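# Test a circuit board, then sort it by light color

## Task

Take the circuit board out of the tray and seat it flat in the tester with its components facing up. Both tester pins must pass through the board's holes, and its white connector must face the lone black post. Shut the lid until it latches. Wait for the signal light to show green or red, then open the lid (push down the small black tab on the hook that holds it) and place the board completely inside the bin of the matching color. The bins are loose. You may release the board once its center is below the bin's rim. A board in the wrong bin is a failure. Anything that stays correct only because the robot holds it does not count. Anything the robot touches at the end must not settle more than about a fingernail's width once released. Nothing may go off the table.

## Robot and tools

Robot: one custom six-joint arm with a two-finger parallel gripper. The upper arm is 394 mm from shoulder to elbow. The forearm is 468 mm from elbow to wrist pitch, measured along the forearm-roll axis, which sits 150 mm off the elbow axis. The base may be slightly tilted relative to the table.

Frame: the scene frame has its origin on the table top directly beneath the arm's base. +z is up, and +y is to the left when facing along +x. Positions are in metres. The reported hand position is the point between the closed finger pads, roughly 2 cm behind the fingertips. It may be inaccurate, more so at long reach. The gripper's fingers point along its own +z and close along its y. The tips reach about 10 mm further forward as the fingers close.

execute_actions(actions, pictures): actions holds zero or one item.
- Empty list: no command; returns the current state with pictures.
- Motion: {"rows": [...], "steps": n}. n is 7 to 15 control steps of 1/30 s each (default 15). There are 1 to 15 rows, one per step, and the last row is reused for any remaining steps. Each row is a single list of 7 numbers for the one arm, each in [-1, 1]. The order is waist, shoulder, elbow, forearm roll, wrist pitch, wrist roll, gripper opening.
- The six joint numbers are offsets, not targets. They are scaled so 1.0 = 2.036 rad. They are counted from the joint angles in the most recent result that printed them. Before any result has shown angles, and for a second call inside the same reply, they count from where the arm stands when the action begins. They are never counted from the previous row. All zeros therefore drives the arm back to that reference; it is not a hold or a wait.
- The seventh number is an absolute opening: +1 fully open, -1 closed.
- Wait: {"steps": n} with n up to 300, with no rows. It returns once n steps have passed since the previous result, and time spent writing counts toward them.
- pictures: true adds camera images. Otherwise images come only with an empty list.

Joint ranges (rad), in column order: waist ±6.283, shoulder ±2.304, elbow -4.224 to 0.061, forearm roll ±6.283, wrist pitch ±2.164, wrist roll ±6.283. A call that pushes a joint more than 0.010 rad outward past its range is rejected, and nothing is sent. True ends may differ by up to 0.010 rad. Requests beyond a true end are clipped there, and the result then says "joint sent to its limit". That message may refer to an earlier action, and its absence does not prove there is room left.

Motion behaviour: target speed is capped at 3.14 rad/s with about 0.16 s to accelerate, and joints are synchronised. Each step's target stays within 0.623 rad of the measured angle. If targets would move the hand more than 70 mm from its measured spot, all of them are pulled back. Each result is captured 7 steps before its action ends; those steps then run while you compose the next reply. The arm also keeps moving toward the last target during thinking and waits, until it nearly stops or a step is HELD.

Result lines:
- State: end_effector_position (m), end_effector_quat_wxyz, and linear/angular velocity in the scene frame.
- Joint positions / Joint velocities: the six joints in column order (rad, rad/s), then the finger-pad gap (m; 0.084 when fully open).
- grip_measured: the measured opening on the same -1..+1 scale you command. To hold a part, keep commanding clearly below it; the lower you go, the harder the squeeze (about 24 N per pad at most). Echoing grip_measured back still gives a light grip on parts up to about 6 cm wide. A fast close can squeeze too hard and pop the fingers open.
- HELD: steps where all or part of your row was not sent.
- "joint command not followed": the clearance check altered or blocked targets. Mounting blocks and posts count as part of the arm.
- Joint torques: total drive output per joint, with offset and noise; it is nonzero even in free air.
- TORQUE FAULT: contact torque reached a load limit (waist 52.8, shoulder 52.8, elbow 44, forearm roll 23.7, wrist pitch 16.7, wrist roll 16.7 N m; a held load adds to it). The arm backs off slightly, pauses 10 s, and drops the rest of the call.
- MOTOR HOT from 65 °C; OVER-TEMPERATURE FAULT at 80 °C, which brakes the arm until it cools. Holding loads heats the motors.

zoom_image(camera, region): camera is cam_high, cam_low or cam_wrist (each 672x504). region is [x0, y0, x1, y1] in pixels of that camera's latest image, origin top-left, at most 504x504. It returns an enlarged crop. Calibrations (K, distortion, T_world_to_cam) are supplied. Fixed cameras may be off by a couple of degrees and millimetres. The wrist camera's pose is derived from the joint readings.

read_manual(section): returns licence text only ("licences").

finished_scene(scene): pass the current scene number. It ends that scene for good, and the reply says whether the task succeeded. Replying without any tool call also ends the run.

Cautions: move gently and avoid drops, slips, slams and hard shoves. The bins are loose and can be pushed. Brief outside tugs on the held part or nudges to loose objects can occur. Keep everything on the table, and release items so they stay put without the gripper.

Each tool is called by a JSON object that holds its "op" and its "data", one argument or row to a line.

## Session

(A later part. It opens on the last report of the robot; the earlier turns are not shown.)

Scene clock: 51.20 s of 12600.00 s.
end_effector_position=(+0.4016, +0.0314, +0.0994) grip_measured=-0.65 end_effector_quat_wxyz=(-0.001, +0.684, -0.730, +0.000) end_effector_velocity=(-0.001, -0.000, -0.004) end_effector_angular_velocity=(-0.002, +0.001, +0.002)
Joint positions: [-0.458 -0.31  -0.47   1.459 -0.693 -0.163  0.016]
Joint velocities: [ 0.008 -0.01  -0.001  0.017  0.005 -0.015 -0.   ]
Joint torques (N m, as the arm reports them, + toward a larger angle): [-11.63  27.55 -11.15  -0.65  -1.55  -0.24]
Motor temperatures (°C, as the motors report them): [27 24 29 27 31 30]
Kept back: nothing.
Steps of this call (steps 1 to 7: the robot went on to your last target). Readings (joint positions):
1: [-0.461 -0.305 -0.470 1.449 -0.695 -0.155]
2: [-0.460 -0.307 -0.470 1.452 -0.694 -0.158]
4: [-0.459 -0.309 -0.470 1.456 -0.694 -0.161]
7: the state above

{"op": "execute_actions", "data": {
  "actions": [
    {"rows":[[0.002,-0.003,-0.0005,0.004,0.001,-0.003,-0.9],[0.0035,-0.005,-0.001,0.007,0.0015,-0.005,-0.9],[0.005,-0.0075,-0.0016,0.011,0.002,-0.008,-0.9]],"steps":12}
  ]
}}

{"op": "execute_actions", "data": {
  "actions": [
    {"steps":10}
  ],
  "pictures": true
}}

Scene clock: 51.77 s of 12600.00 s.
end_effector_position=(+0.4013, +0.0313, +0.0965) grip_measured=-0.65 end_effector_quat_wxyz=(-0.000, +0.684, -0.730, -0.000) end_effector_velocity=(-0.001, -0.001, -0.024) end_effector_angular_velocity=(+0.002, +0.004, -0.005)
Joint positions: [-0.452 -0.318 -0.472  1.47  -0.691 -0.172  0.016]
Joint velocities: [ 0.041 -0.064 -0.014  0.092  0.01  -0.066 -0.   ]
Joint torques (N m, as the arm reports them, + toward a larger angle): [-11.81  20.3   -5.03  -0.68  -0.51  -0.71]
Motor temperatures (°C, as the motors report them): [27 24 29 27 31 30]
Steps of this call (steps 1 to 12: the robot went on to your last target; steps 13 to 17: the first 5 steps of this action). Readings (joint positions):
13: [-0.457 -0.312 -0.470 1.461 -0.692 -0.165]
14: [-0.456 -0.312 -0.470 1.462 -0.692 -0.166]
16: [-0.454 -0.316 -0.471 1.467 -0.691 -0.169]
17: the state above

Scene clock: 52.10 s of 12600.00 s.
end_effector_position=(+0.4013, +0.0312, +0.0938) grip_measured=-0.65 end_effector_quat_wxyz=(+0.000, +0.684, -0.730, -0.000) end_effector_velocity=(-0.000, -0.000, -0.001) end_effector_angular_velocity=(-0.001, +0.001, +0.000)
Joint positions: [-0.448 -0.325 -0.473  1.481 -0.69  -0.179  0.016]
Joint velocities: [ 0.002 -0.003 -0.     0.004  0.001 -0.004  0.   ]
Joint torques (N m, as the arm reports them, + toward a larger angle): [-7.71 19.72 -6.65 -1.34  0.04 -0.5 ]
Motor temperatures (°C, as the motors report them): [27 24 29 27 31 30]
Kept back: nothing.
Steps of this call (steps 1 to 7: the last 7 steps of your previous action; steps 8 to 10: the robot went on to your last target). Readings (joint positions):
1: [-0.451 -0.320 -0.472 1.473 -0.691 -0.174]
2: [-0.450 -0.321 -0.472 1.475 -0.691 -0.175]
4: [-0.449 -0.323 -0.473 1.478 -0.690 -0.177]
8: [-0.448 -0.325 -0.473 1.481 -0.690 -0.179]
10: the state above
camera_calibration (this result's frames):
cam_wrist: T_world_to_cam=[[-0.999474, 0.0318981, 0.0058354, 0.427068], [0.0320256, 0.999217, 0.0232433, 0.0208563], [-0.00508942, 0.0234179, -0.999713, 0.223158], [0, 0, 0, 1]] pos_world=[0.427311, -0.0396885, 0.220117]

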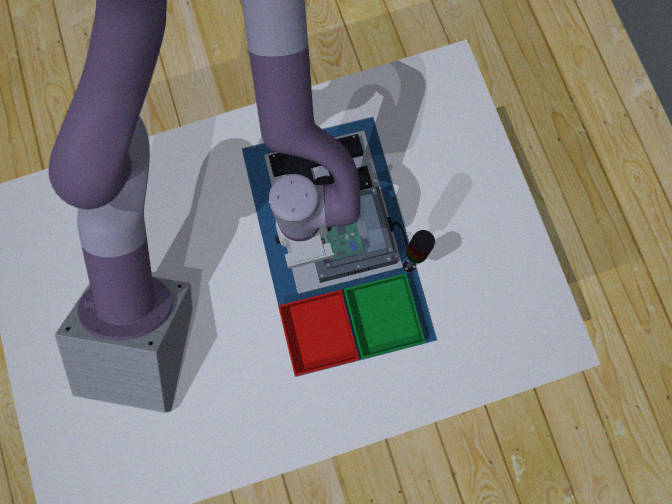

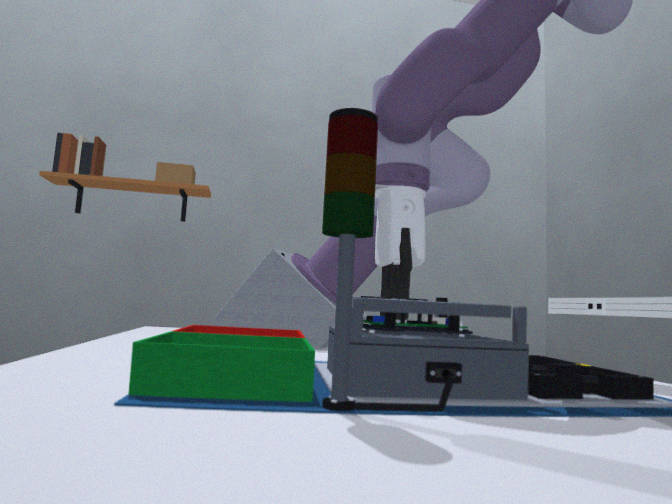

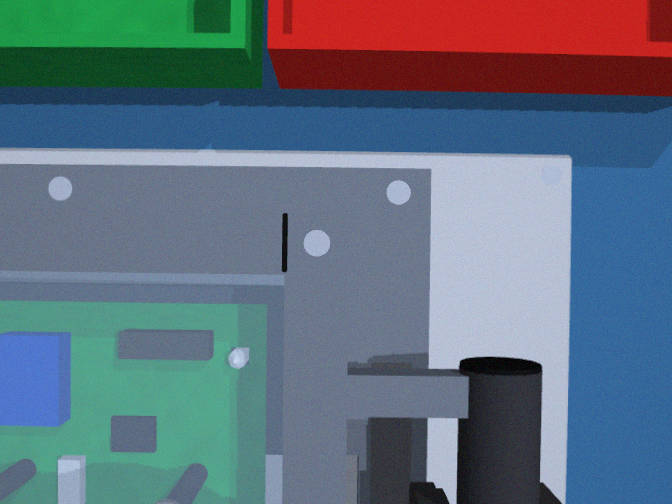

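Still free; go another 5 mm.

{"op": "execute_actions", "data": {
  "actions": [
    {"rows":[[0.001,-0.0015,-0.0004,0.002,0.0005,-0.0016,-0.9],[0.002,-0.0035,-0.0008,0.005,0.001,-0.0035,-0.9],[0.0037,-0.0055,-0.0013,0.0083,0.0017,-0.0062,-0.9]],"steps":12}
  ]
}}

{"op": "execute_actions", "data": {
  "actions": [
    {"steps":12}
  ],
  "pictures": true
}}

Scene clock: 52.63 s of 12600.00 s.
end_effector_position=(+0.4012, +0.0309, +0.0919) grip_measured=-0.65 end_effector_quat_wxyz=(+0.000, +0.684, -0.730, -0.000) end_effector_velocity=(-0.000, -0.003, -0.019) end_effector_angular_velocity=(-0.008, +0.005, -0.002)
Joint positions: [-0.444 -0.33  -0.475  1.489 -0.688 -0.185  0.016]
Joint velocities: [ 0.035 -0.052 -0.013  0.076  0.017 -0.054  0.   ]
Joint torques (N m, as the arm reports them, + toward a larger angle): [-11.82  21.36  -7.1   -1.18   0.25  -0.22]
Motor temperatures (°C, as the motors report them): [27 24 29 27 31 30]
Steps of this call (steps 1 to 11: the robot went on to your last target; steps 12 to 16: the first 5 steps of this action). Readings (joint positions):
12: [-0.447 -0.326 -0.473 1.481 -0.689 -0.180]
13: [-0.447 -0.326 -0.474 1.482 -0.689 -0.180]
15: [-0.445 -0.329 -0.474 1.486 -0.689 -0.183]
16: the state above

Scene clock: 53.03 s of 12600.00 s.
end_effector_position=(+0.4012, +0.0306, +0.0897) grip_measured=-0.65 end_effector_quat_wxyz=(+0.001, +0.684, -0.730, +0.000) end_effector_velocity=(-0.000, -0.000, -0.000) end_effector_angular_velocity=(-0.001, +0.000, +0.001)
Joint positions: [-0.44  -0.336 -0.476  1.498 -0.686 -0.192  0.016]
Joint velocities: [ 0.001 -0.001 -0.     0.002  0.001 -0.002 -0.   ]
Joint torques (N m, as the arm reports them, + toward a larger angle): [-9.89 20.43 -7.43 -1.65  0.36 -0.67]
Motor temperatures (°C, as the motors report them): [27 24 29 27 31 30]
Kept back: nothing.
Steps of this call (steps 1 to 7: the last 7 steps of your previous action; steps 8 to 12: the robot went on to your last target). Readings (joint positions):
1: [-0.443 -0.332 -0.475 1.491 -0.687 -0.187]
2: [-0.442 -0.333 -0.475 1.493 -0.687 -0.188]
4: [-0.441 -0.335 -0.476 1.495 -0.686 -0.190]
8: [-0.440 -0.336 -0.476 1.497 -0.686 -0.191]
12: the state above
camera_calibration (this result's frames):
cam_wrist: T_world_to_cam=[[-0.999469, 0.0319219, 0.00660096, 0.426954], [0.0320571, 0.999255, 0.0215015, 0.0216544], [-0.00590967, 0.0217017, -0.999747, 0.219469], [0, 0, 0, 1]] pos_world=[0.42733, -0.0400303, 0.21613]

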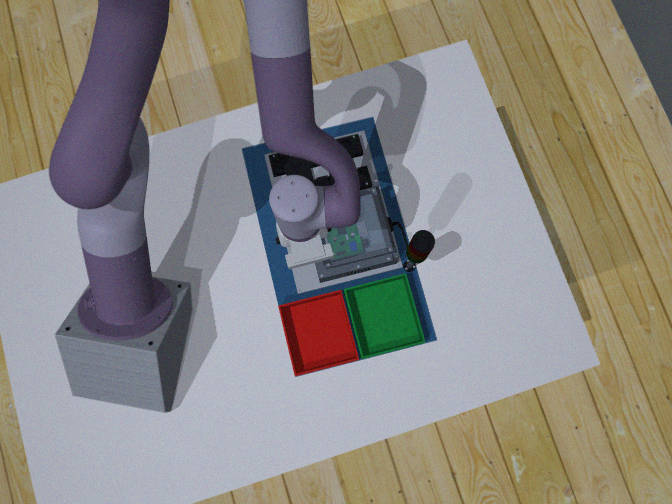

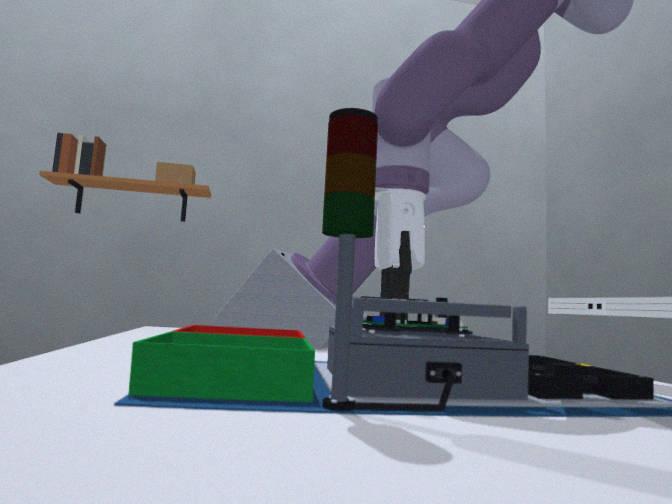

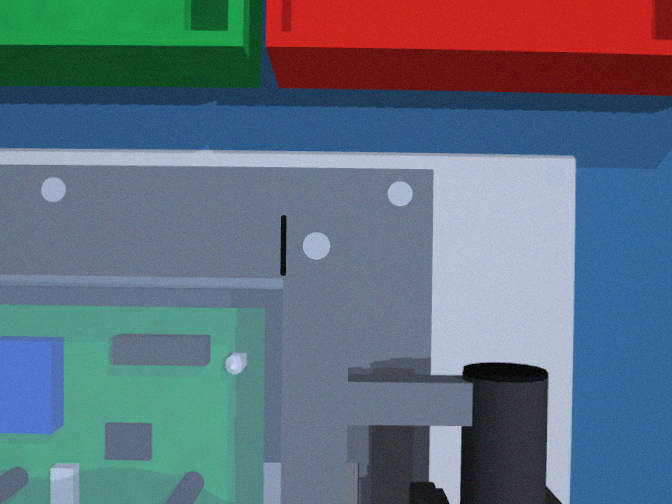

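Continue 6 mm more.

{"op": "execute_actions", "data": {
  "actions": [
    {"rows":[[0.001,-0.0015,-0.0004,0.002,0.0005,-0.0016,-0.9],[0.002,-0.0035,-0.0008,0.005,0.001,-0.0035,-0.9],[0.0037,-0.0055,-0.0013,0.0083,0.0017,-0.0062,-0.9],[0.0048,-0.0072,-0.0017,0.011,0.0022,-0.008,-0.9]],"steps":13}
  ]
}}

{"op": "execute_actions", "data": {
  "actions": [
    {"steps":12}
  ],
  "pictures": true
}}

Scene clock: 53.57 s of 12600.00 s.
end_effector_position=(+0.4011, +0.0303, +0.0868) grip_measured=-0.65 end_effector_quat_wxyz=(+0.001, +0.683, -0.730, +0.000) end_effector_velocity=(-0.001, -0.003, -0.023) end_effector_angular_velocity=(-0.009, +0.005, -0.007)
Joint positions: [-0.435 -0.344 -0.478  1.509 -0.684 -0.2    0.016]
Joint velocities: [ 0.041 -0.062 -0.015  0.092  0.018 -0.063  0.   ]
Joint torques (N m, as the arm reports them, + toward a larger angle): [-9.43 24.33 -6.5  -0.79  0.38 -0.23]
Motor temperatures (°C, as the motors report them): [27 24 29 27 31 30]
Steps of this call (steps 1 to 10: the robot went on to your last target; steps 11 to 16: the first 6 steps of this action). Readings (joint positions):
11: [-0.440 -0.336 -0.476 1.498 -0.686 -0.192]
12: [-0.440 -0.337 -0.476 1.499 -0.686 -0.193]
14: [-0.438 -0.340 -0.477 1.503 -0.685 -0.196]
16: the state above

Scene clock: 53.97 s of 12600.00 s.
end_effector_position=(+0.4010, +0.0300, +0.0843) grip_measured=-0.65 end_effector_quat_wxyz=(+0.002, +0.683, -0.730, +0.000) end_effector_velocity=(-0.000, +0.000, -0.000) end_effector_angular_velocity=(+0.001, -0.001, +0.001)
Joint positions: [-0.431 -0.351 -0.479  1.52  -0.682 -0.208  0.016]
Joint velocities: [ 0.    -0.     0.     0.002 -0.001 -0.002 -0.   ]
Joint torques (N m, as the arm reports them, + toward a larger angle): [-9.78 21.26 -6.58  0.41  0.64 -0.29]
Motor temperatures (°C, as the motors report them): [27 24 29 27 31 30]
Kept back: nothing.
Steps of this call (steps 1 to 7: the last 7 steps of your previous action; steps 8 to 12: the robot went on to your last target). Readings (joint positions):
1: [-0.434 -0.346 -0.478 1.512 -0.683 -0.202]
2: [-0.433 -0.347 -0.479 1.514 -0.683 -0.204]
4: [-0.432 -0.349 -0.479 1.517 -0.682 -0.206]
8: [-0.431 -0.350 -0.479 1.519 -0.682 -0.208]
12: the state above
camera_calibration (this result's frames):
cam_wrist: T_world_to_cam=[[-0.999447, 0.0323973, 0.00750089, 0.426764], [0.0325378, 0.999281, 0.0194427, 0.0224077], [-0.00686561, 0.019676, -0.999783, 0.214558], [0, 0, 0, 1]] pos_world=[0.427272, -0.0404393, 0.210875]

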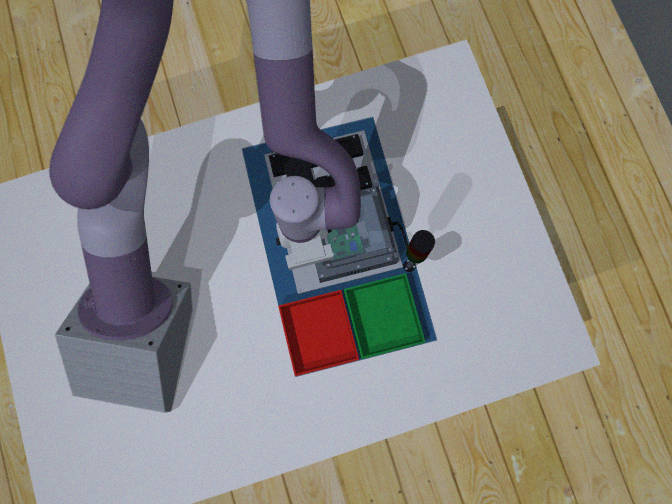

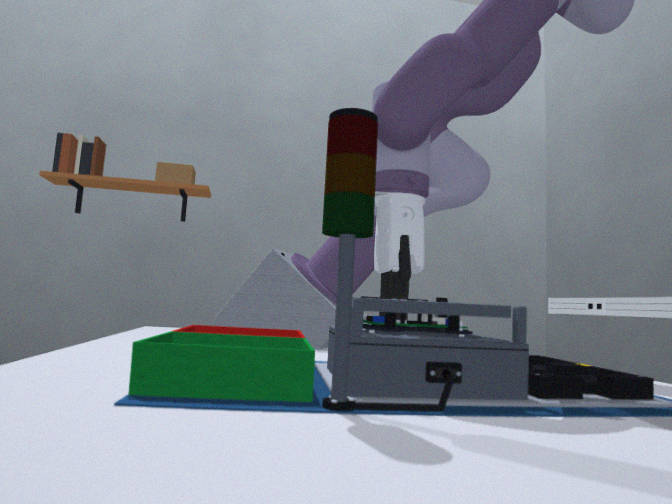

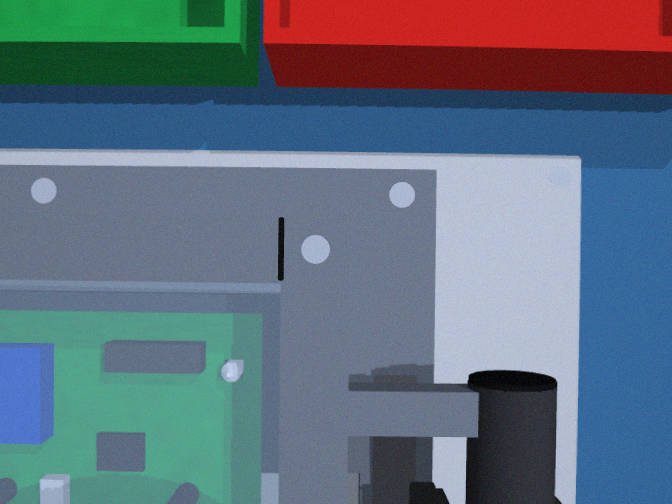

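{"op": "zoom_image", "data": {
  "camera": "cam_low",
  "region": [320,240,560,400]
}}

Region (320, 240, 560, 400) of cam_low's 672x504 image, scaled by 2.100, with more detail than that image has.

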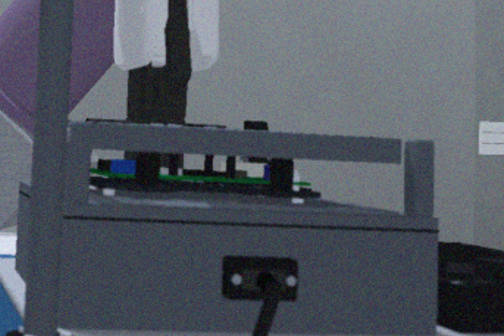

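{"op": "execute_actions", "data": {
  "actions": [
    {"rows":[[0.001,-0.0015,-0.0004,0.002,0.0005,-0.0016,-0.9],[0.002,-0.0035,-0.0008,0.005,0.001,-0.0035,-0.9],[0.0037,-0.0055,-0.0013,0.0083,0.0017,-0.0062,-0.9],[0.0048,-0.0072,-0.0017,0.011,0.0022,-0.008,-0.9],[0.006,-0.009,-0.0021,0.0135,0.0028,-0.010,-0.9]],"steps":14}
  ]
}}

{"op": "execute_actions", "data": {
  "actions": [
    {"steps":12}
  ],
  "pictures": true
}}

{"op": "zoom_image", "data": {
  "camera": "cam_low",
  "region": [320,240,560,400]
}}

Scene clock: 54.90 s of 12600.00 s.
end_effector_position=(+0.4009, +0.0294, +0.0805) grip_measured=-0.65 end_effector_quat_wxyz=(+0.003, +0.683, -0.730, +0.001) end_effector_velocity=(+0.007, -0.001, -0.012) end_effector_angular_velocity=(+0.004, -0.026, +0.005)
Joint positions: [-0.424 -0.361 -0.482  1.536 -0.679 -0.22   0.016]
Joint velocities: [ 0.018 -0.036 -0.011  0.087 -0.009 -0.074  0.001]
Joint torques (N m, as the arm reports them, + toward a larger angle): [-6.92 10.08 -6.74  0.    2.07 -0.04]
Motor temperatures (°C, as the motors report them): [27 24 29 27 31 30]
Steps of this call (steps 1 to 21: the robot went on to your last target; steps 22 to 28: the first 7 steps of this action). Readings (joint positions):
22: [-0.430 -0.351 -0.480 1.520 -0.682 -0.208]
23: [-0.430 -0.351 -0.480 1.521 -0.682 -0.209]
25: [-0.428 -0.354 -0.480 1.525 -0.681 -0.212]
28: the state above

Scene clock: 55.30 s of 12600.00 s.
end_effector_position=(+0.4015, +0.0291, +0.0798) grip_measured=-0.64 end_effector_quat_wxyz=(+0.002, +0.684, -0.730, +0.002) end_effector_velocity=(+0.001, -0.001, +0.000) end_effector_angular_velocity=(-0.003, +0.001, +0.006)
Joint positions: [-0.423 -0.363 -0.482  1.545 -0.679 -0.228  0.016]
Joint velocities: [ 0.001  0.    -0.002 -0.002  0.003 -0.002  0.   ]
Joint torques (N m, as the arm reports them, + toward a larger angle): [ 12.04 -24.11 -14.91   3.63   5.    -0.37]
Motor temperatures (°C, as the motors report them): [27 24 29 27 31 30]
Kept back: nothing.
Steps of this call (steps 1 to 7: the last 7 steps of your previous action; steps 8 to 12: the robot went on to your last target). Readings (joint positions):
1: [-0.424 -0.362 -0.482 1.538 -0.679 -0.222]
2: [-0.424 -0.362 -0.482 1.540 -0.679 -0.224]
4: [-0.423 -0.363 -0.482 1.542 -0.680 -0.226]
8: [-0.423 -0.363 -0.482 1.545 -0.679 -0.228]
12: the state above
camera_calibration (this result's frames):
cam_wrist: T_world_to_cam=[[-0.99948, 0.0319475, 0.00444661, 0.427595], [0.0320177, 0.999348, 0.0167145, 0.0238118], [-0.00390972, 0.0168482, -0.99985, 0.208969], [0, 0, 0, 1]] pos_world=[0.427427, -0.0409776, 0.206638]

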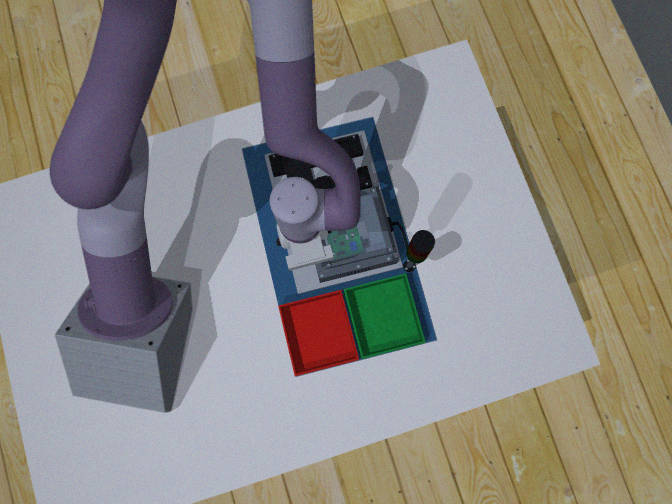

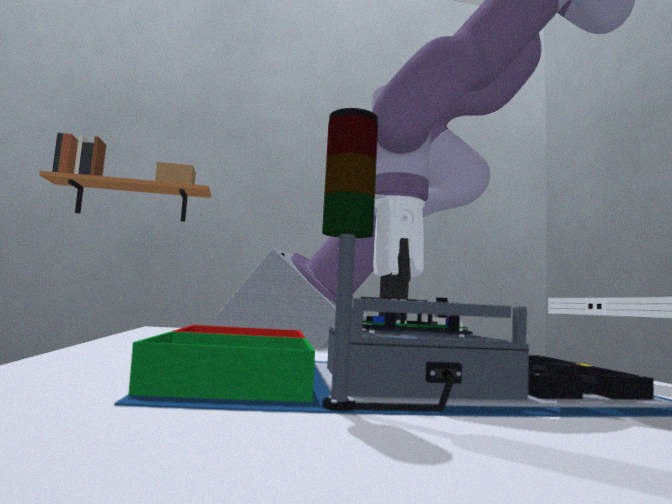

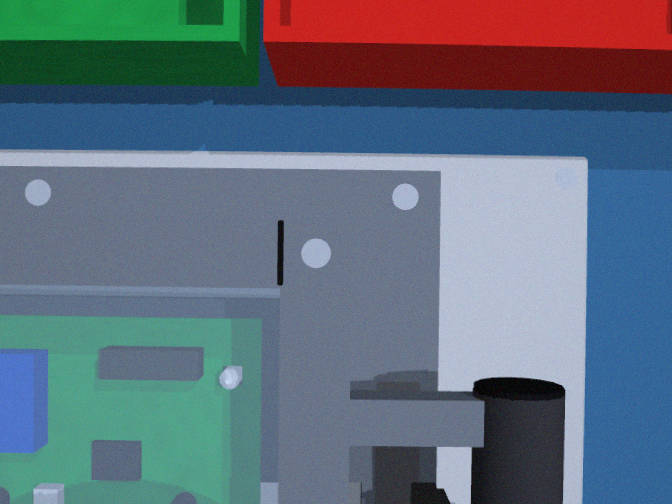

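Region (320, 240, 560, 400) of cam_low's 672x504 image, scaled by 2.100, with more detail than that image has.

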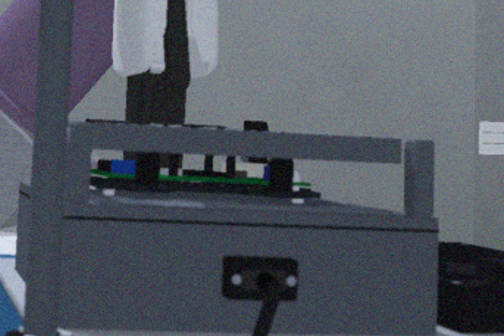

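{"op": "execute_actions", "data": {
  "actions": [
    {"rows":[[0,0,0,0,0,0,-0.9],[0,0,0,0,0,0,-0.7],[0,0,0,0,0,0,-0.6],[0,0,0,0,0,0,-0.5],[0,0,0,0,0,0,-0.4],[0,0,0,0,0,0,-0.3],[0,0,0,0,0,0,-0.2]],"steps":14}
  ]
}}

{"op": "execute_actions", "data": {
  "actions": [
    {"steps":15}
  ],
  "pictures": true
}}

{"op": "zoom_image", "data": {
  "camera": "cam_low",
  "region": [300,90,600,400]
}}

Scene clock: 55.87 s of 12600.00 s.
end_effector_position=(+0.4027, +0.0275, +0.0802) grip_measured=-0.45 end_effector_quat_wxyz=(+0.004, +0.684, -0.729, +0.005) end_effector_velocity=(-0.028, +0.003, -0.005) end_effector_angular_velocity=(+0.012, +0.032, -0.022)
Joint positions: [-0.423 -0.363 -0.484  1.545 -0.673 -0.228  0.024]
Joint velocities: [-0.005 -0.004  0.04  -0.006 -0.002 -0.005  0.065]
Joint torques (N m, as the arm reports them, + toward a larger angle): [  0.75   2.45 -15.71   2.51   0.83  -0.17]
Motor temperatures (°C, as the motors report them): [27 24 29 27 31 30]
Steps of this call (steps 1 to 10: the robot went on to your last target; steps 11 to 17: the first 7 steps of this action). Readings (joint positions):
11: [-0.423 -0.363 -0.483 1.544 -0.678 -0.228]
12: [-0.423 -0.362 -0.483 1.544 -0.678 -0.228]
14: [-0.423 -0.362 -0.482 1.543 -0.678 -0.228]
17: the state above

Scene clock: 56.37 s of 12600.00 s.
end_effector_position=(+0.3984, +0.0282, +0.0798) grip_measured=-0.23 end_effector_quat_wxyz=(+0.004, +0.682, -0.731, +0.002) end_effector_velocity=(+0.000, +0.000, +0.000) end_effector_angular_velocity=(+0.003, -0.002, -0.005)
Joint positions: [-0.425 -0.363 -0.478  1.543 -0.676 -0.228  0.034]
Joint velocities: [-0.001 -0.     0.001  0.001 -0.003  0.003  0.   ]
Joint torques (N m, as the arm reports them, + toward a larger angle): [  3.     7.91 -23.22   2.18  -2.85   0.81]
Motor temperatures (°C, as the motors report them): [27 24 29 27 31 30]
Kept back: nothing.
Steps of this call (steps 1 to 7: the last 7 steps of your previous action; steps 8 to 15: the robot went on to your last target). Readings (joint positions):
1: [-0.423 -0.363 -0.483 1.545 -0.673 -0.229]
2: [-0.424 -0.363 -0.482 1.544 -0.673 -0.229]
4: [-0.424 -0.363 -0.481 1.544 -0.674 -0.229]
8: [-0.425 -0.363 -0.479 1.543 -0.675 -0.229]
15: the state above
The arm was judged still, so your last target was given up. Only a new action makes it travel on or press farther. Fingers that are still opening or closing keep moving.
camera_calibration (this result's frames):
cam_wrist: T_world_to_cam=[[-0.999352, 0.0351029, 0.00802235, 0.424046], [0.0352202, 0.999267, 0.0149784, 0.0236148], [-0.00749069, 0.0152513, -0.999856, 0.210409], [0, 0, 0, 1]] pos_world=[0.424515, -0.0416917, 0.206623]

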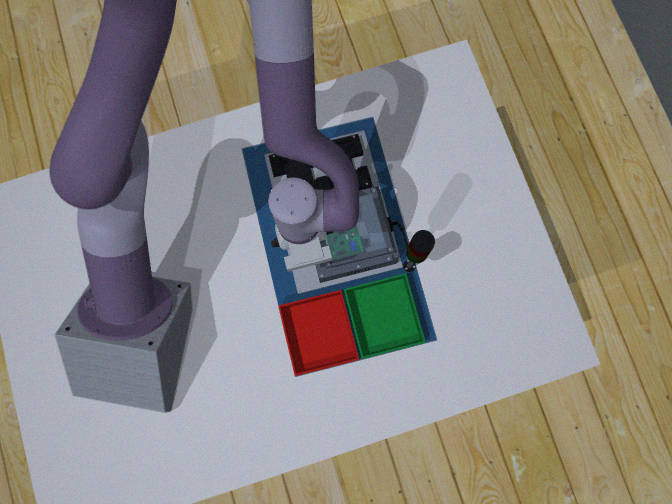

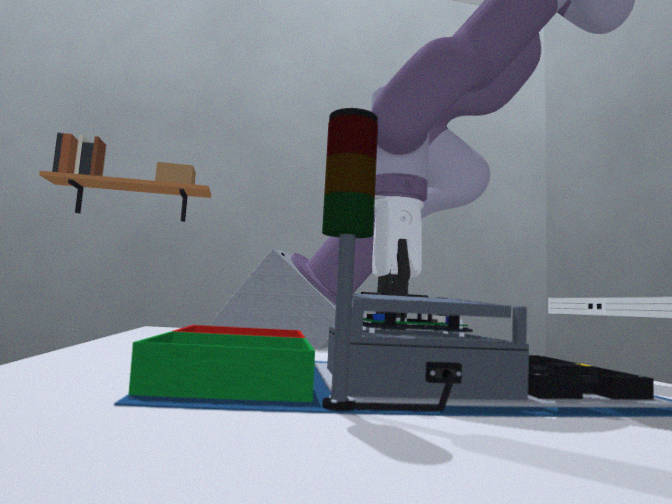

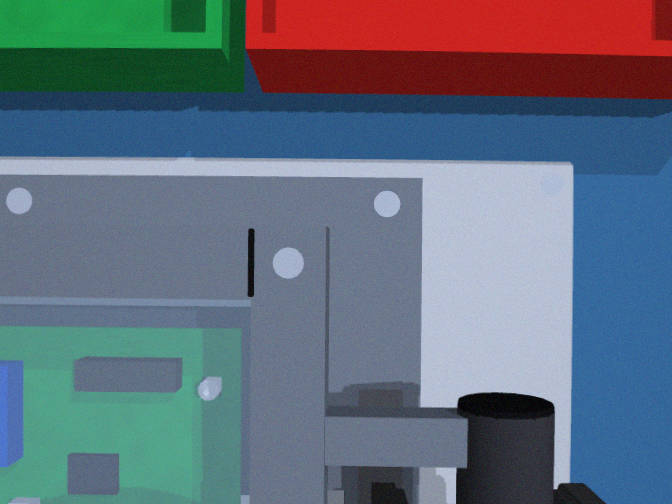

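Region (300, 90, 600, 400) of cam_low's 672x504 image, scaled by 1.626, with more detail than that image has; it fills the left 488 columns of this view, and the rest is white.

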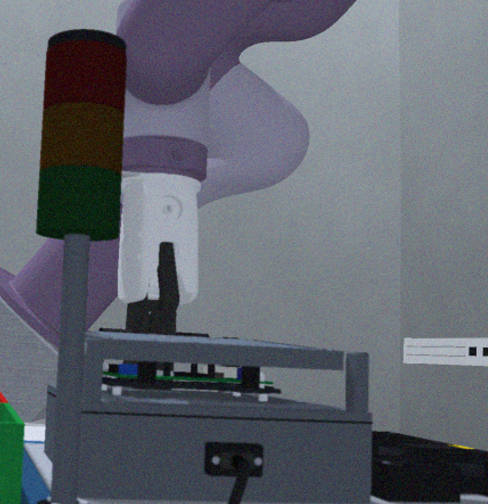

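{"op": "execute_actions", "data": {
  "actions": [
    {"rows":[[-0.004,0.006,0.0005,-0.01,-0.002,0.008,-0.33],[-0.01,0.014,0.0013,-0.024,-0.0044,0.019,-0.4],[-0.017,0.025,0.0023,-0.042,-0.0078,0.033,-0.4],[-0.024,0.035,0.0033,-0.06,-0.011,0.047,-0.4],[-0.032,0.046,0.0042,-0.079,-0.0144,0.061,-0.4],[-0.039,0.056,0.0052,-0.097,-0.0178,0.075,-0.4],[-0.0486,0.0705,0.0065,-0.1211,-0.0222,0.0942,-0.4],[-0.056,0.080,0.008,-0.137,-0.0265,0.105,-0.5],[-0.053,0.074,-0.002,-0.139,-0.027,0.113,-0.7],[-0.049,0.069,-0.013,-0.142,-0.0276,0.122,-0.85],[-0.045,0.064,-0.023,-0.145,-0.0283,0.13,-1],[-0.042,0.0606,-0.0325,-0.1469,-0.0288,0.1374,-1]],"steps":15}
  ]
}}

{"op": "execute_actions", "data": {
  "actions": [
    {"steps":16}
  ],
  "pictures": true
}}

Scene clock: 58.57 s of 12600.00 s.
end_effector_position=(+0.4046, +0.0315, +0.1042) grip_measured=-0.44 end_effector_quat_wxyz=(-0.003, +0.683, -0.730, -0.001) end_effector_velocity=(+0.016, +0.004, +0.207) end_effector_angular_velocity=(+0.012, -0.005, +0.020)
Joint positions: [-0.466 -0.302 -0.475  1.438 -0.701 -0.145  0.025]
Joint velocities: [-0.365  0.515  0.061 -0.88  -0.135  0.663 -0.06 ]
Joint torques (N m, as the arm reports them, + toward a larger angle): [-15.21  34.9   -7.02  -2.94  -0.84  -0.48]
Motor temperatures (°C, as the motors report them): [27 24 29 27 31 30]
Steps of this call (steps 1 to 58: nothing new was sent; steps 59 to 66: the first 8 steps of this action). Readings (joint positions):
59: [-0.426 -0.363 -0.478 1.544 -0.678 -0.228]
60: [-0.426 -0.362 -0.479 1.542 -0.678 -0.225]
62: [-0.431 -0.354 -0.481 1.526 -0.687 -0.211]
66: the state above

Scene clock: 68.80 s of 12600.00 s.
end_effector_position=(+0.3874, +0.0348, +0.1265) grip_measured=+0.01 end_effector_quat_wxyz=(-0.009, -0.671, +0.741, +0.019) end_effector_velocity=(-0.000, -0.000, -0.000) end_effector_angular_velocity=(-0.001, +0.001, -0.002)
Joint positions: [-0.512 -0.241 -0.451  1.285 -0.721 -0.007  0.044]
Joint velocities: [-0.    -0.     0.    -0.     0.001  0.002 -0.   ]
Joint torques (N m, as the arm reports them, + toward a larger angle): [-6.32  6.38 20.21 -7.24 -6.37 -0.07]
Motor temperatures (°C, as the motors report them): [27 24 30 27 32 30]
TORQUE FAULT: the external load on joint 3 (elbow) reached its load limit, and the arm stopped for 10 seconds. The arm's remaining commands of this call were not run. Joint 3 (elbow) moved back by up to 3 degrees. The arm holds there, with its grip as last carried out, and accepts commands again: back off and push less far. The arm stops again, at the same cost, whenever a joint's load reaches its limit.
Kept back: nothing.
The stop began at step 7 of this call (marked STOPPED below). From that step on the arm followed nothing that you had sent. 1 step, steps kept back included, did not run and will not run. Nothing is kept back now, and the robot has no last target.
Steps of this call (steps 1 to 6: the first 6 steps of the 7 kept back from your previous action; steps 7 to 307: the stop). Readings (joint positions):
1: [-0.479 -0.284 -0.472 1.407 -0.705 -0.122]
2: [-0.492 -0.267 -0.469 1.375 -0.710 -0.097]
4: [-0.509 -0.245 -0.474 1.320 -0.719 -0.049]
7: [-0.512 -0.241 -0.488 1.278 -0.726 -0.007] STOPPED
8: [-0.512 -0.241 -0.483 1.279 -0.725 -0.007]
307: the state above
camera_calibration (this result's frames):
cam_wrist: T_world_to_cam=[[-0.996852, 0.0649161, 0.0455194, 0.405755], [0.0665959, 0.997115, 0.0364105, 0.00195607], [-0.0430245, 0.0393272, -0.9983, 0.269628], [0, 0, 0, 1]] pos_world=[0.415948, -0.0388942, 0.250629]

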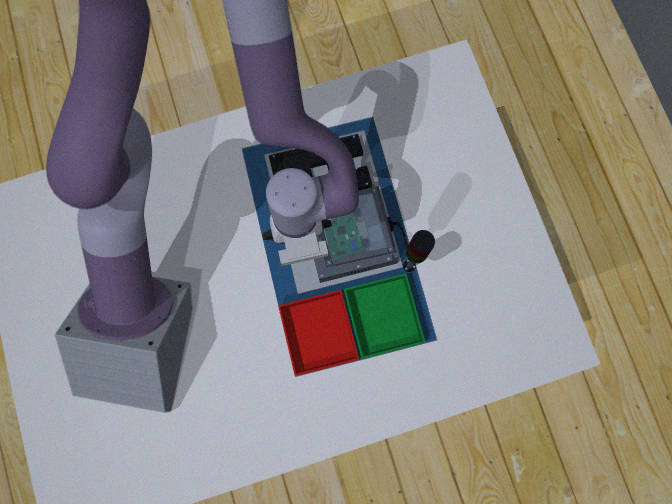

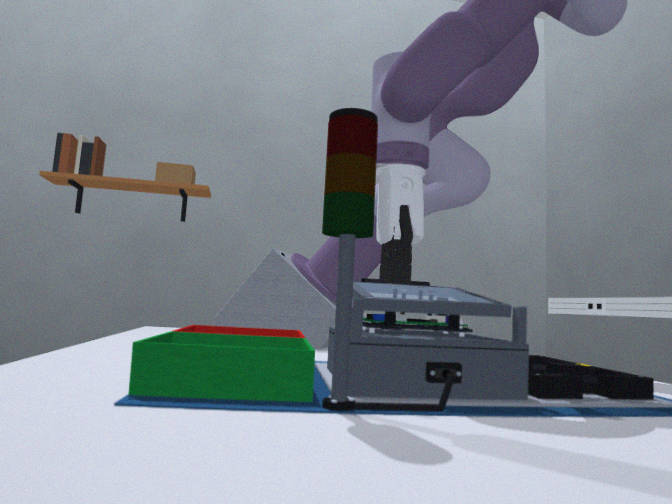

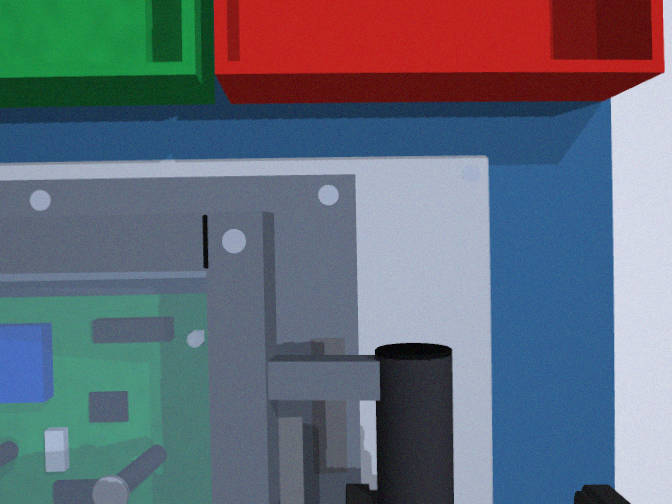

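{"op": "execute_actions", "data": {
  "actions": [
    {"rows":[[-0.001,0.002,-0.001,0.001,0,-0.002,-0.05],[-0.002,0.0035,-0.002,0.002,0,-0.004,-0.12],[-0.003,0.005,-0.003,0.003,0,-0.007,-0.19],[-0.004,0.007,-0.004,0.004,0,-0.009,-0.26],[-0.005,0.009,-0.0055,0.005,0,-0.012,-0.33],[-0.0059,0.0106,-0.0067,0.0056,0,-0.0143,-0.4]],"steps":14}
  ]
}}

{"op": "execute_actions", "data": {
  "actions": [
    {"steps":15}
  ],
  "pictures": true
}}

Scene clock: 69.97 s of 12600.00 s.
end_effector_position=(+0.3965, +0.0339, +0.1315) grip_measured=-0.34 end_effector_quat_wxyz=(+0.003, +0.678, -0.735, -0.011) end_effector_velocity=(+0.060, -0.009, +0.040) end_effector_angular_velocity=(-0.044, -0.144, +0.128)
Joint positions: [-0.518 -0.231 -0.459  1.291 -0.725 -0.022  0.029]
Joint velocities: [-0.047  0.087 -0.041  0.039 -0.014 -0.112 -0.111]
Joint torques (N m, as the arm reports them, + toward a larger angle): [-11.13  16.46   4.15  -3.89  -1.84  -0.53]
Motor temperatures (°C, as the motors report them): [27 24 30 27 32 30]
Steps of this call (steps 1 to 28: nothing new was sent; steps 29 to 35: the first 7 steps of this action). Readings (joint positions):
29: [-0.512 -0.241 -0.451 1.285 -0.721 -0.007]
30: [-0.513 -0.240 -0.452 1.285 -0.721 -0.008]
32: [-0.514 -0.238 -0.455 1.287 -0.724 -0.012]
35: the state above

Scene clock: 70.47 s of 12600.00 s.
end_effector_position=(+0.4041, +0.0313, +0.1369) grip_measured=-0.42 end_effector_quat_wxyz=(+0.000, +0.683, -0.730, -0.001) end_effector_velocity=(+0.003, -0.001, +0.001) end_effector_angular_velocity=(-0.005, -0.005, +0.002)
Joint positions: [-0.524 -0.219 -0.464  1.296 -0.722 -0.036  0.026]
Joint velocities: [-0.     0.002 -0.004  0.002  0.003 -0.001 -0.   ]
Joint torques (N m, as the arm reports them, + toward a larger angle): [-10.63  24.9   -8.41  -1.92   0.32  -0.41]
Motor temperatures (°C, as the motors report them): [27 24 30 27 32 30]
Kept back: nothing.
Steps of this call (steps 1 to 7: the last 7 steps of your previous action; steps 8 to 15: the robot went on to your last target). Readings (joint positions):
1: [-0.519 -0.228 -0.460 1.292 -0.726 -0.025]
2: [-0.520 -0.226 -0.459 1.292 -0.727 -0.028]
4: [-0.522 -0.223 -0.459 1.293 -0.726 -0.032]
8: [-0.524 -0.221 -0.461 1.295 -0.724 -0.035]
15: the state above
camera_calibration (this result's frames):
cam_wrist: T_world_to_cam=[[-0.999463, 0.0320868, 0.0066707, 0.429554], [0.0322335, 0.999211, 0.0232018, 0.0196294], [-0.00592096, 0.0234043, -0.999709, 0.266621], [0, 0, 0, 1]] pos_world=[0.43027, -0.0396371, 0.263223]

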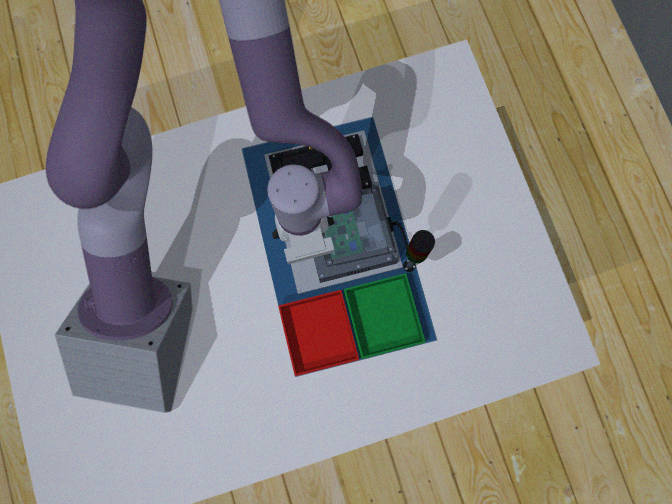

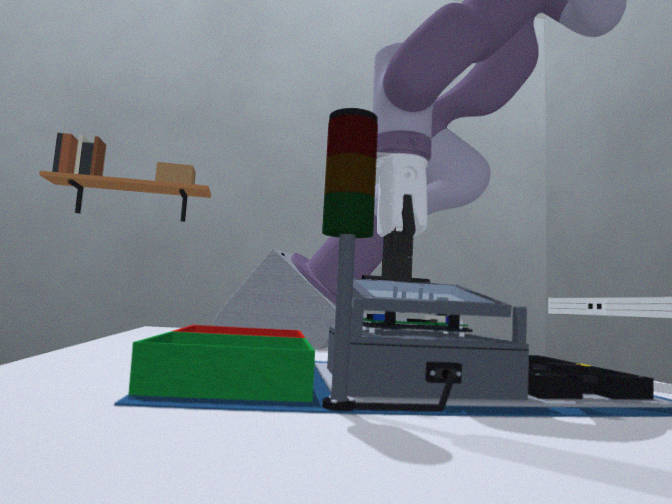

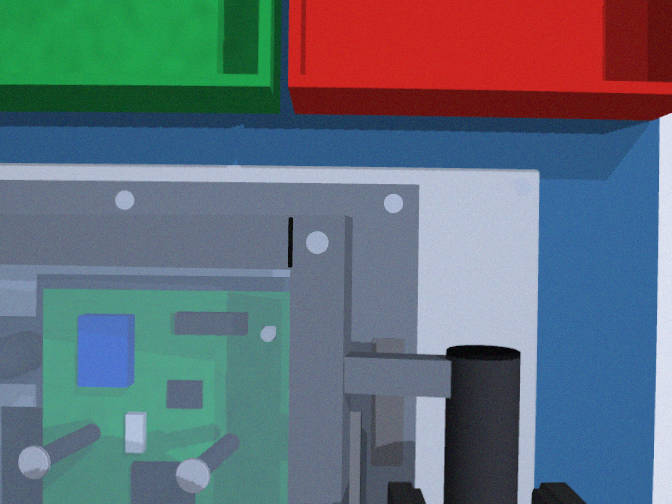

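{"op": "execute_actions", "data": {
  "actions": [
    {"rows":[[0,0,0,0,0,0,-0.5],[0,0,0,0,0,0,-0.58],[0,0,0,0,0,0,-0.66],[0,0,0,0,0,0,-0.75],[0,0,0,0,0,0,-0.85],[0,0,0,0,0,0,-1],[0,0,0,0,0,0,-1],[0.004,-0.0057,-0.0003,0.01,0.0018,-0.008,-1],[0.008,-0.0113,-0.0006,0.02,0.0037,-0.016,-1],[0.0125,-0.017,-0.0008,0.03,0.0055,-0.024,-1],[0.0166,-0.0227,-0.0011,0.04,0.0074,-0.0315,-1],[0.021,-0.028,-0.0014,0.05,0.009,-0.039,-1],[0.025,-0.034,-0.0017,0.06,0.011,-0.047,-1],[0.029,-0.0397,-0.002,0.07,0.013,-0.055,-1],[0.0332,-0.0453,-0.0022,0.0806,0.0148,-0.0631,-1]],"steps":15}
  ]
}}

{"op": "execute_actions", "data": {
  "actions": [
    {"steps":20}
  ],
  "pictures": true
}}

{"op": "zoom_image", "data": {
  "camera": "cam_low",
  "region": [320,240,560,400]
}}

Scene clock: 71.20 s of 12600.00 s.
end_effector_position=(+0.4041, +0.0312, +0.1369) grip_measured=-0.65 end_effector_quat_wxyz=(+0.000, +0.684, -0.730, -0.001) end_effector_velocity=(+0.001, +0.000, -0.006) end_effector_angular_velocity=(+0.001, -0.005, +0.007)
Joint positions: [-0.524 -0.22  -0.464  1.296 -0.721 -0.037  0.015]
Joint velocities: [ 0.011 -0.013 -0.001  0.03   0.005 -0.029  0.   ]
Joint torques (N m, as the arm reports them, + toward a larger angle): [-9.62 15.39 -8.73 -1.08 -0.29 -0.35]
Motor temperatures (°C, as the motors report them): [27 24 30 27 32 30]
Steps of this call (steps 1 to 14: the robot went on to your last target; steps 15 to 22: the first 8 steps of this action). Readings (joint positions):
15: [-0.524 -0.219 -0.464 1.296 -0.721 -0.036]
16: [-0.524 -0.219 -0.464 1.296 -0.721 -0.036]
18: [-0.524 -0.219 -0.464 1.296 -0.722 -0.036]
22: the state above

Scene clock: 71.87 s of 12600.00 s.
end_effector_position=(+0.4010, +0.0315, +0.0994) grip_measured=-0.65 end_effector_quat_wxyz=(-0.000, +0.684, -0.730, -0.000) end_effector_velocity=(-0.001, -0.000, -0.004) end_effector_angular_velocity=(-0.001, +0.001, -0.000)
Joint positions: [-0.458 -0.31  -0.469  1.459 -0.693 -0.163  0.016]
Joint velocities: [ 0.007 -0.009 -0.001  0.016  0.003 -0.012 -0.   ]
Joint torques (N m, as the arm reports them, + toward a larger angle): [-8.73 19.46 -3.88 -1.25  0.11 -0.33]
Motor temperatures (°C, as the motors report them): [27 24 30 27 32 30]
Kept back: nothing.
Steps of this call (steps 1 to 7: the last 7 steps of your previous action; steps 8 to 20: the robot went on to your last target). Readings (joint positions):
1: [-0.523 -0.221 -0.464 1.299 -0.721 -0.039]
2: [-0.521 -0.224 -0.464 1.304 -0.720 -0.043]
4: [-0.513 -0.235 -0.464 1.324 -0.716 -0.059]
8: [-0.487 -0.271 -0.466 1.387 -0.704 -0.108]
20: the state above
camera_calibration (this result's frames):
cam_wrist: T_world_to_cam=[[-0.999492, 0.031452, 0.00513064, 0.426903], [0.0315646, 0.999223, 0.0235907, 0.0205505], [-0.00438468, 0.0237406, -0.999709, 0.228408], [0, 0, 0, 1]] pos_world=[0.427039, -0.039384, 0.225666]

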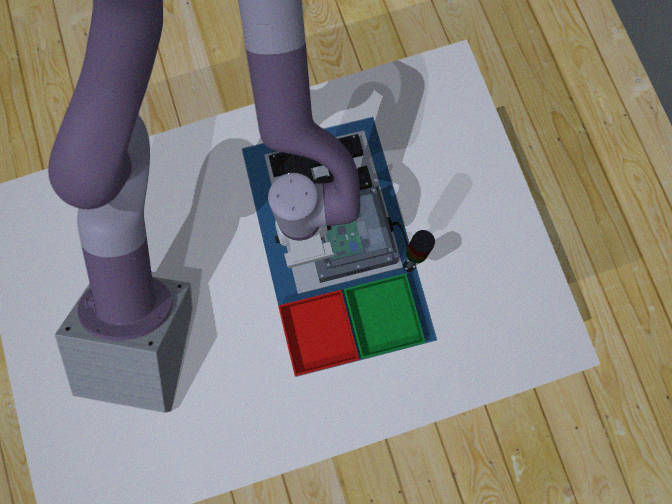

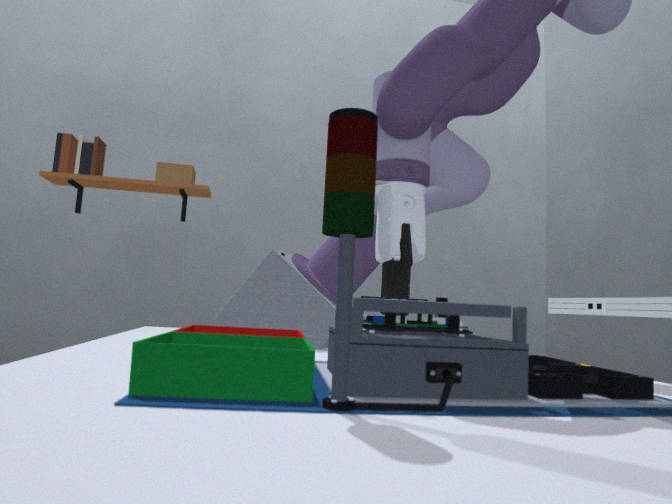

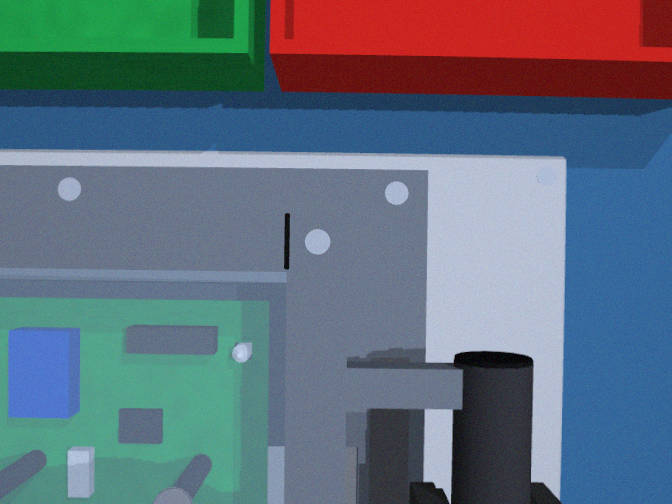

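Region (320, 240, 560, 400) of cam_low's 672x504 image, scaled by 2.100, with more detail than that image has.

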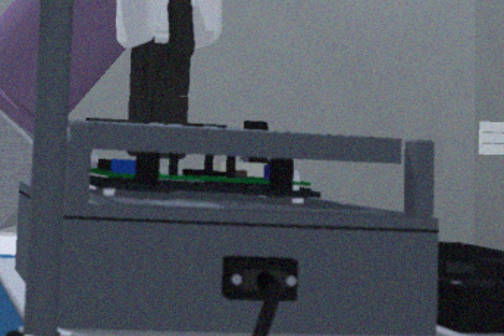

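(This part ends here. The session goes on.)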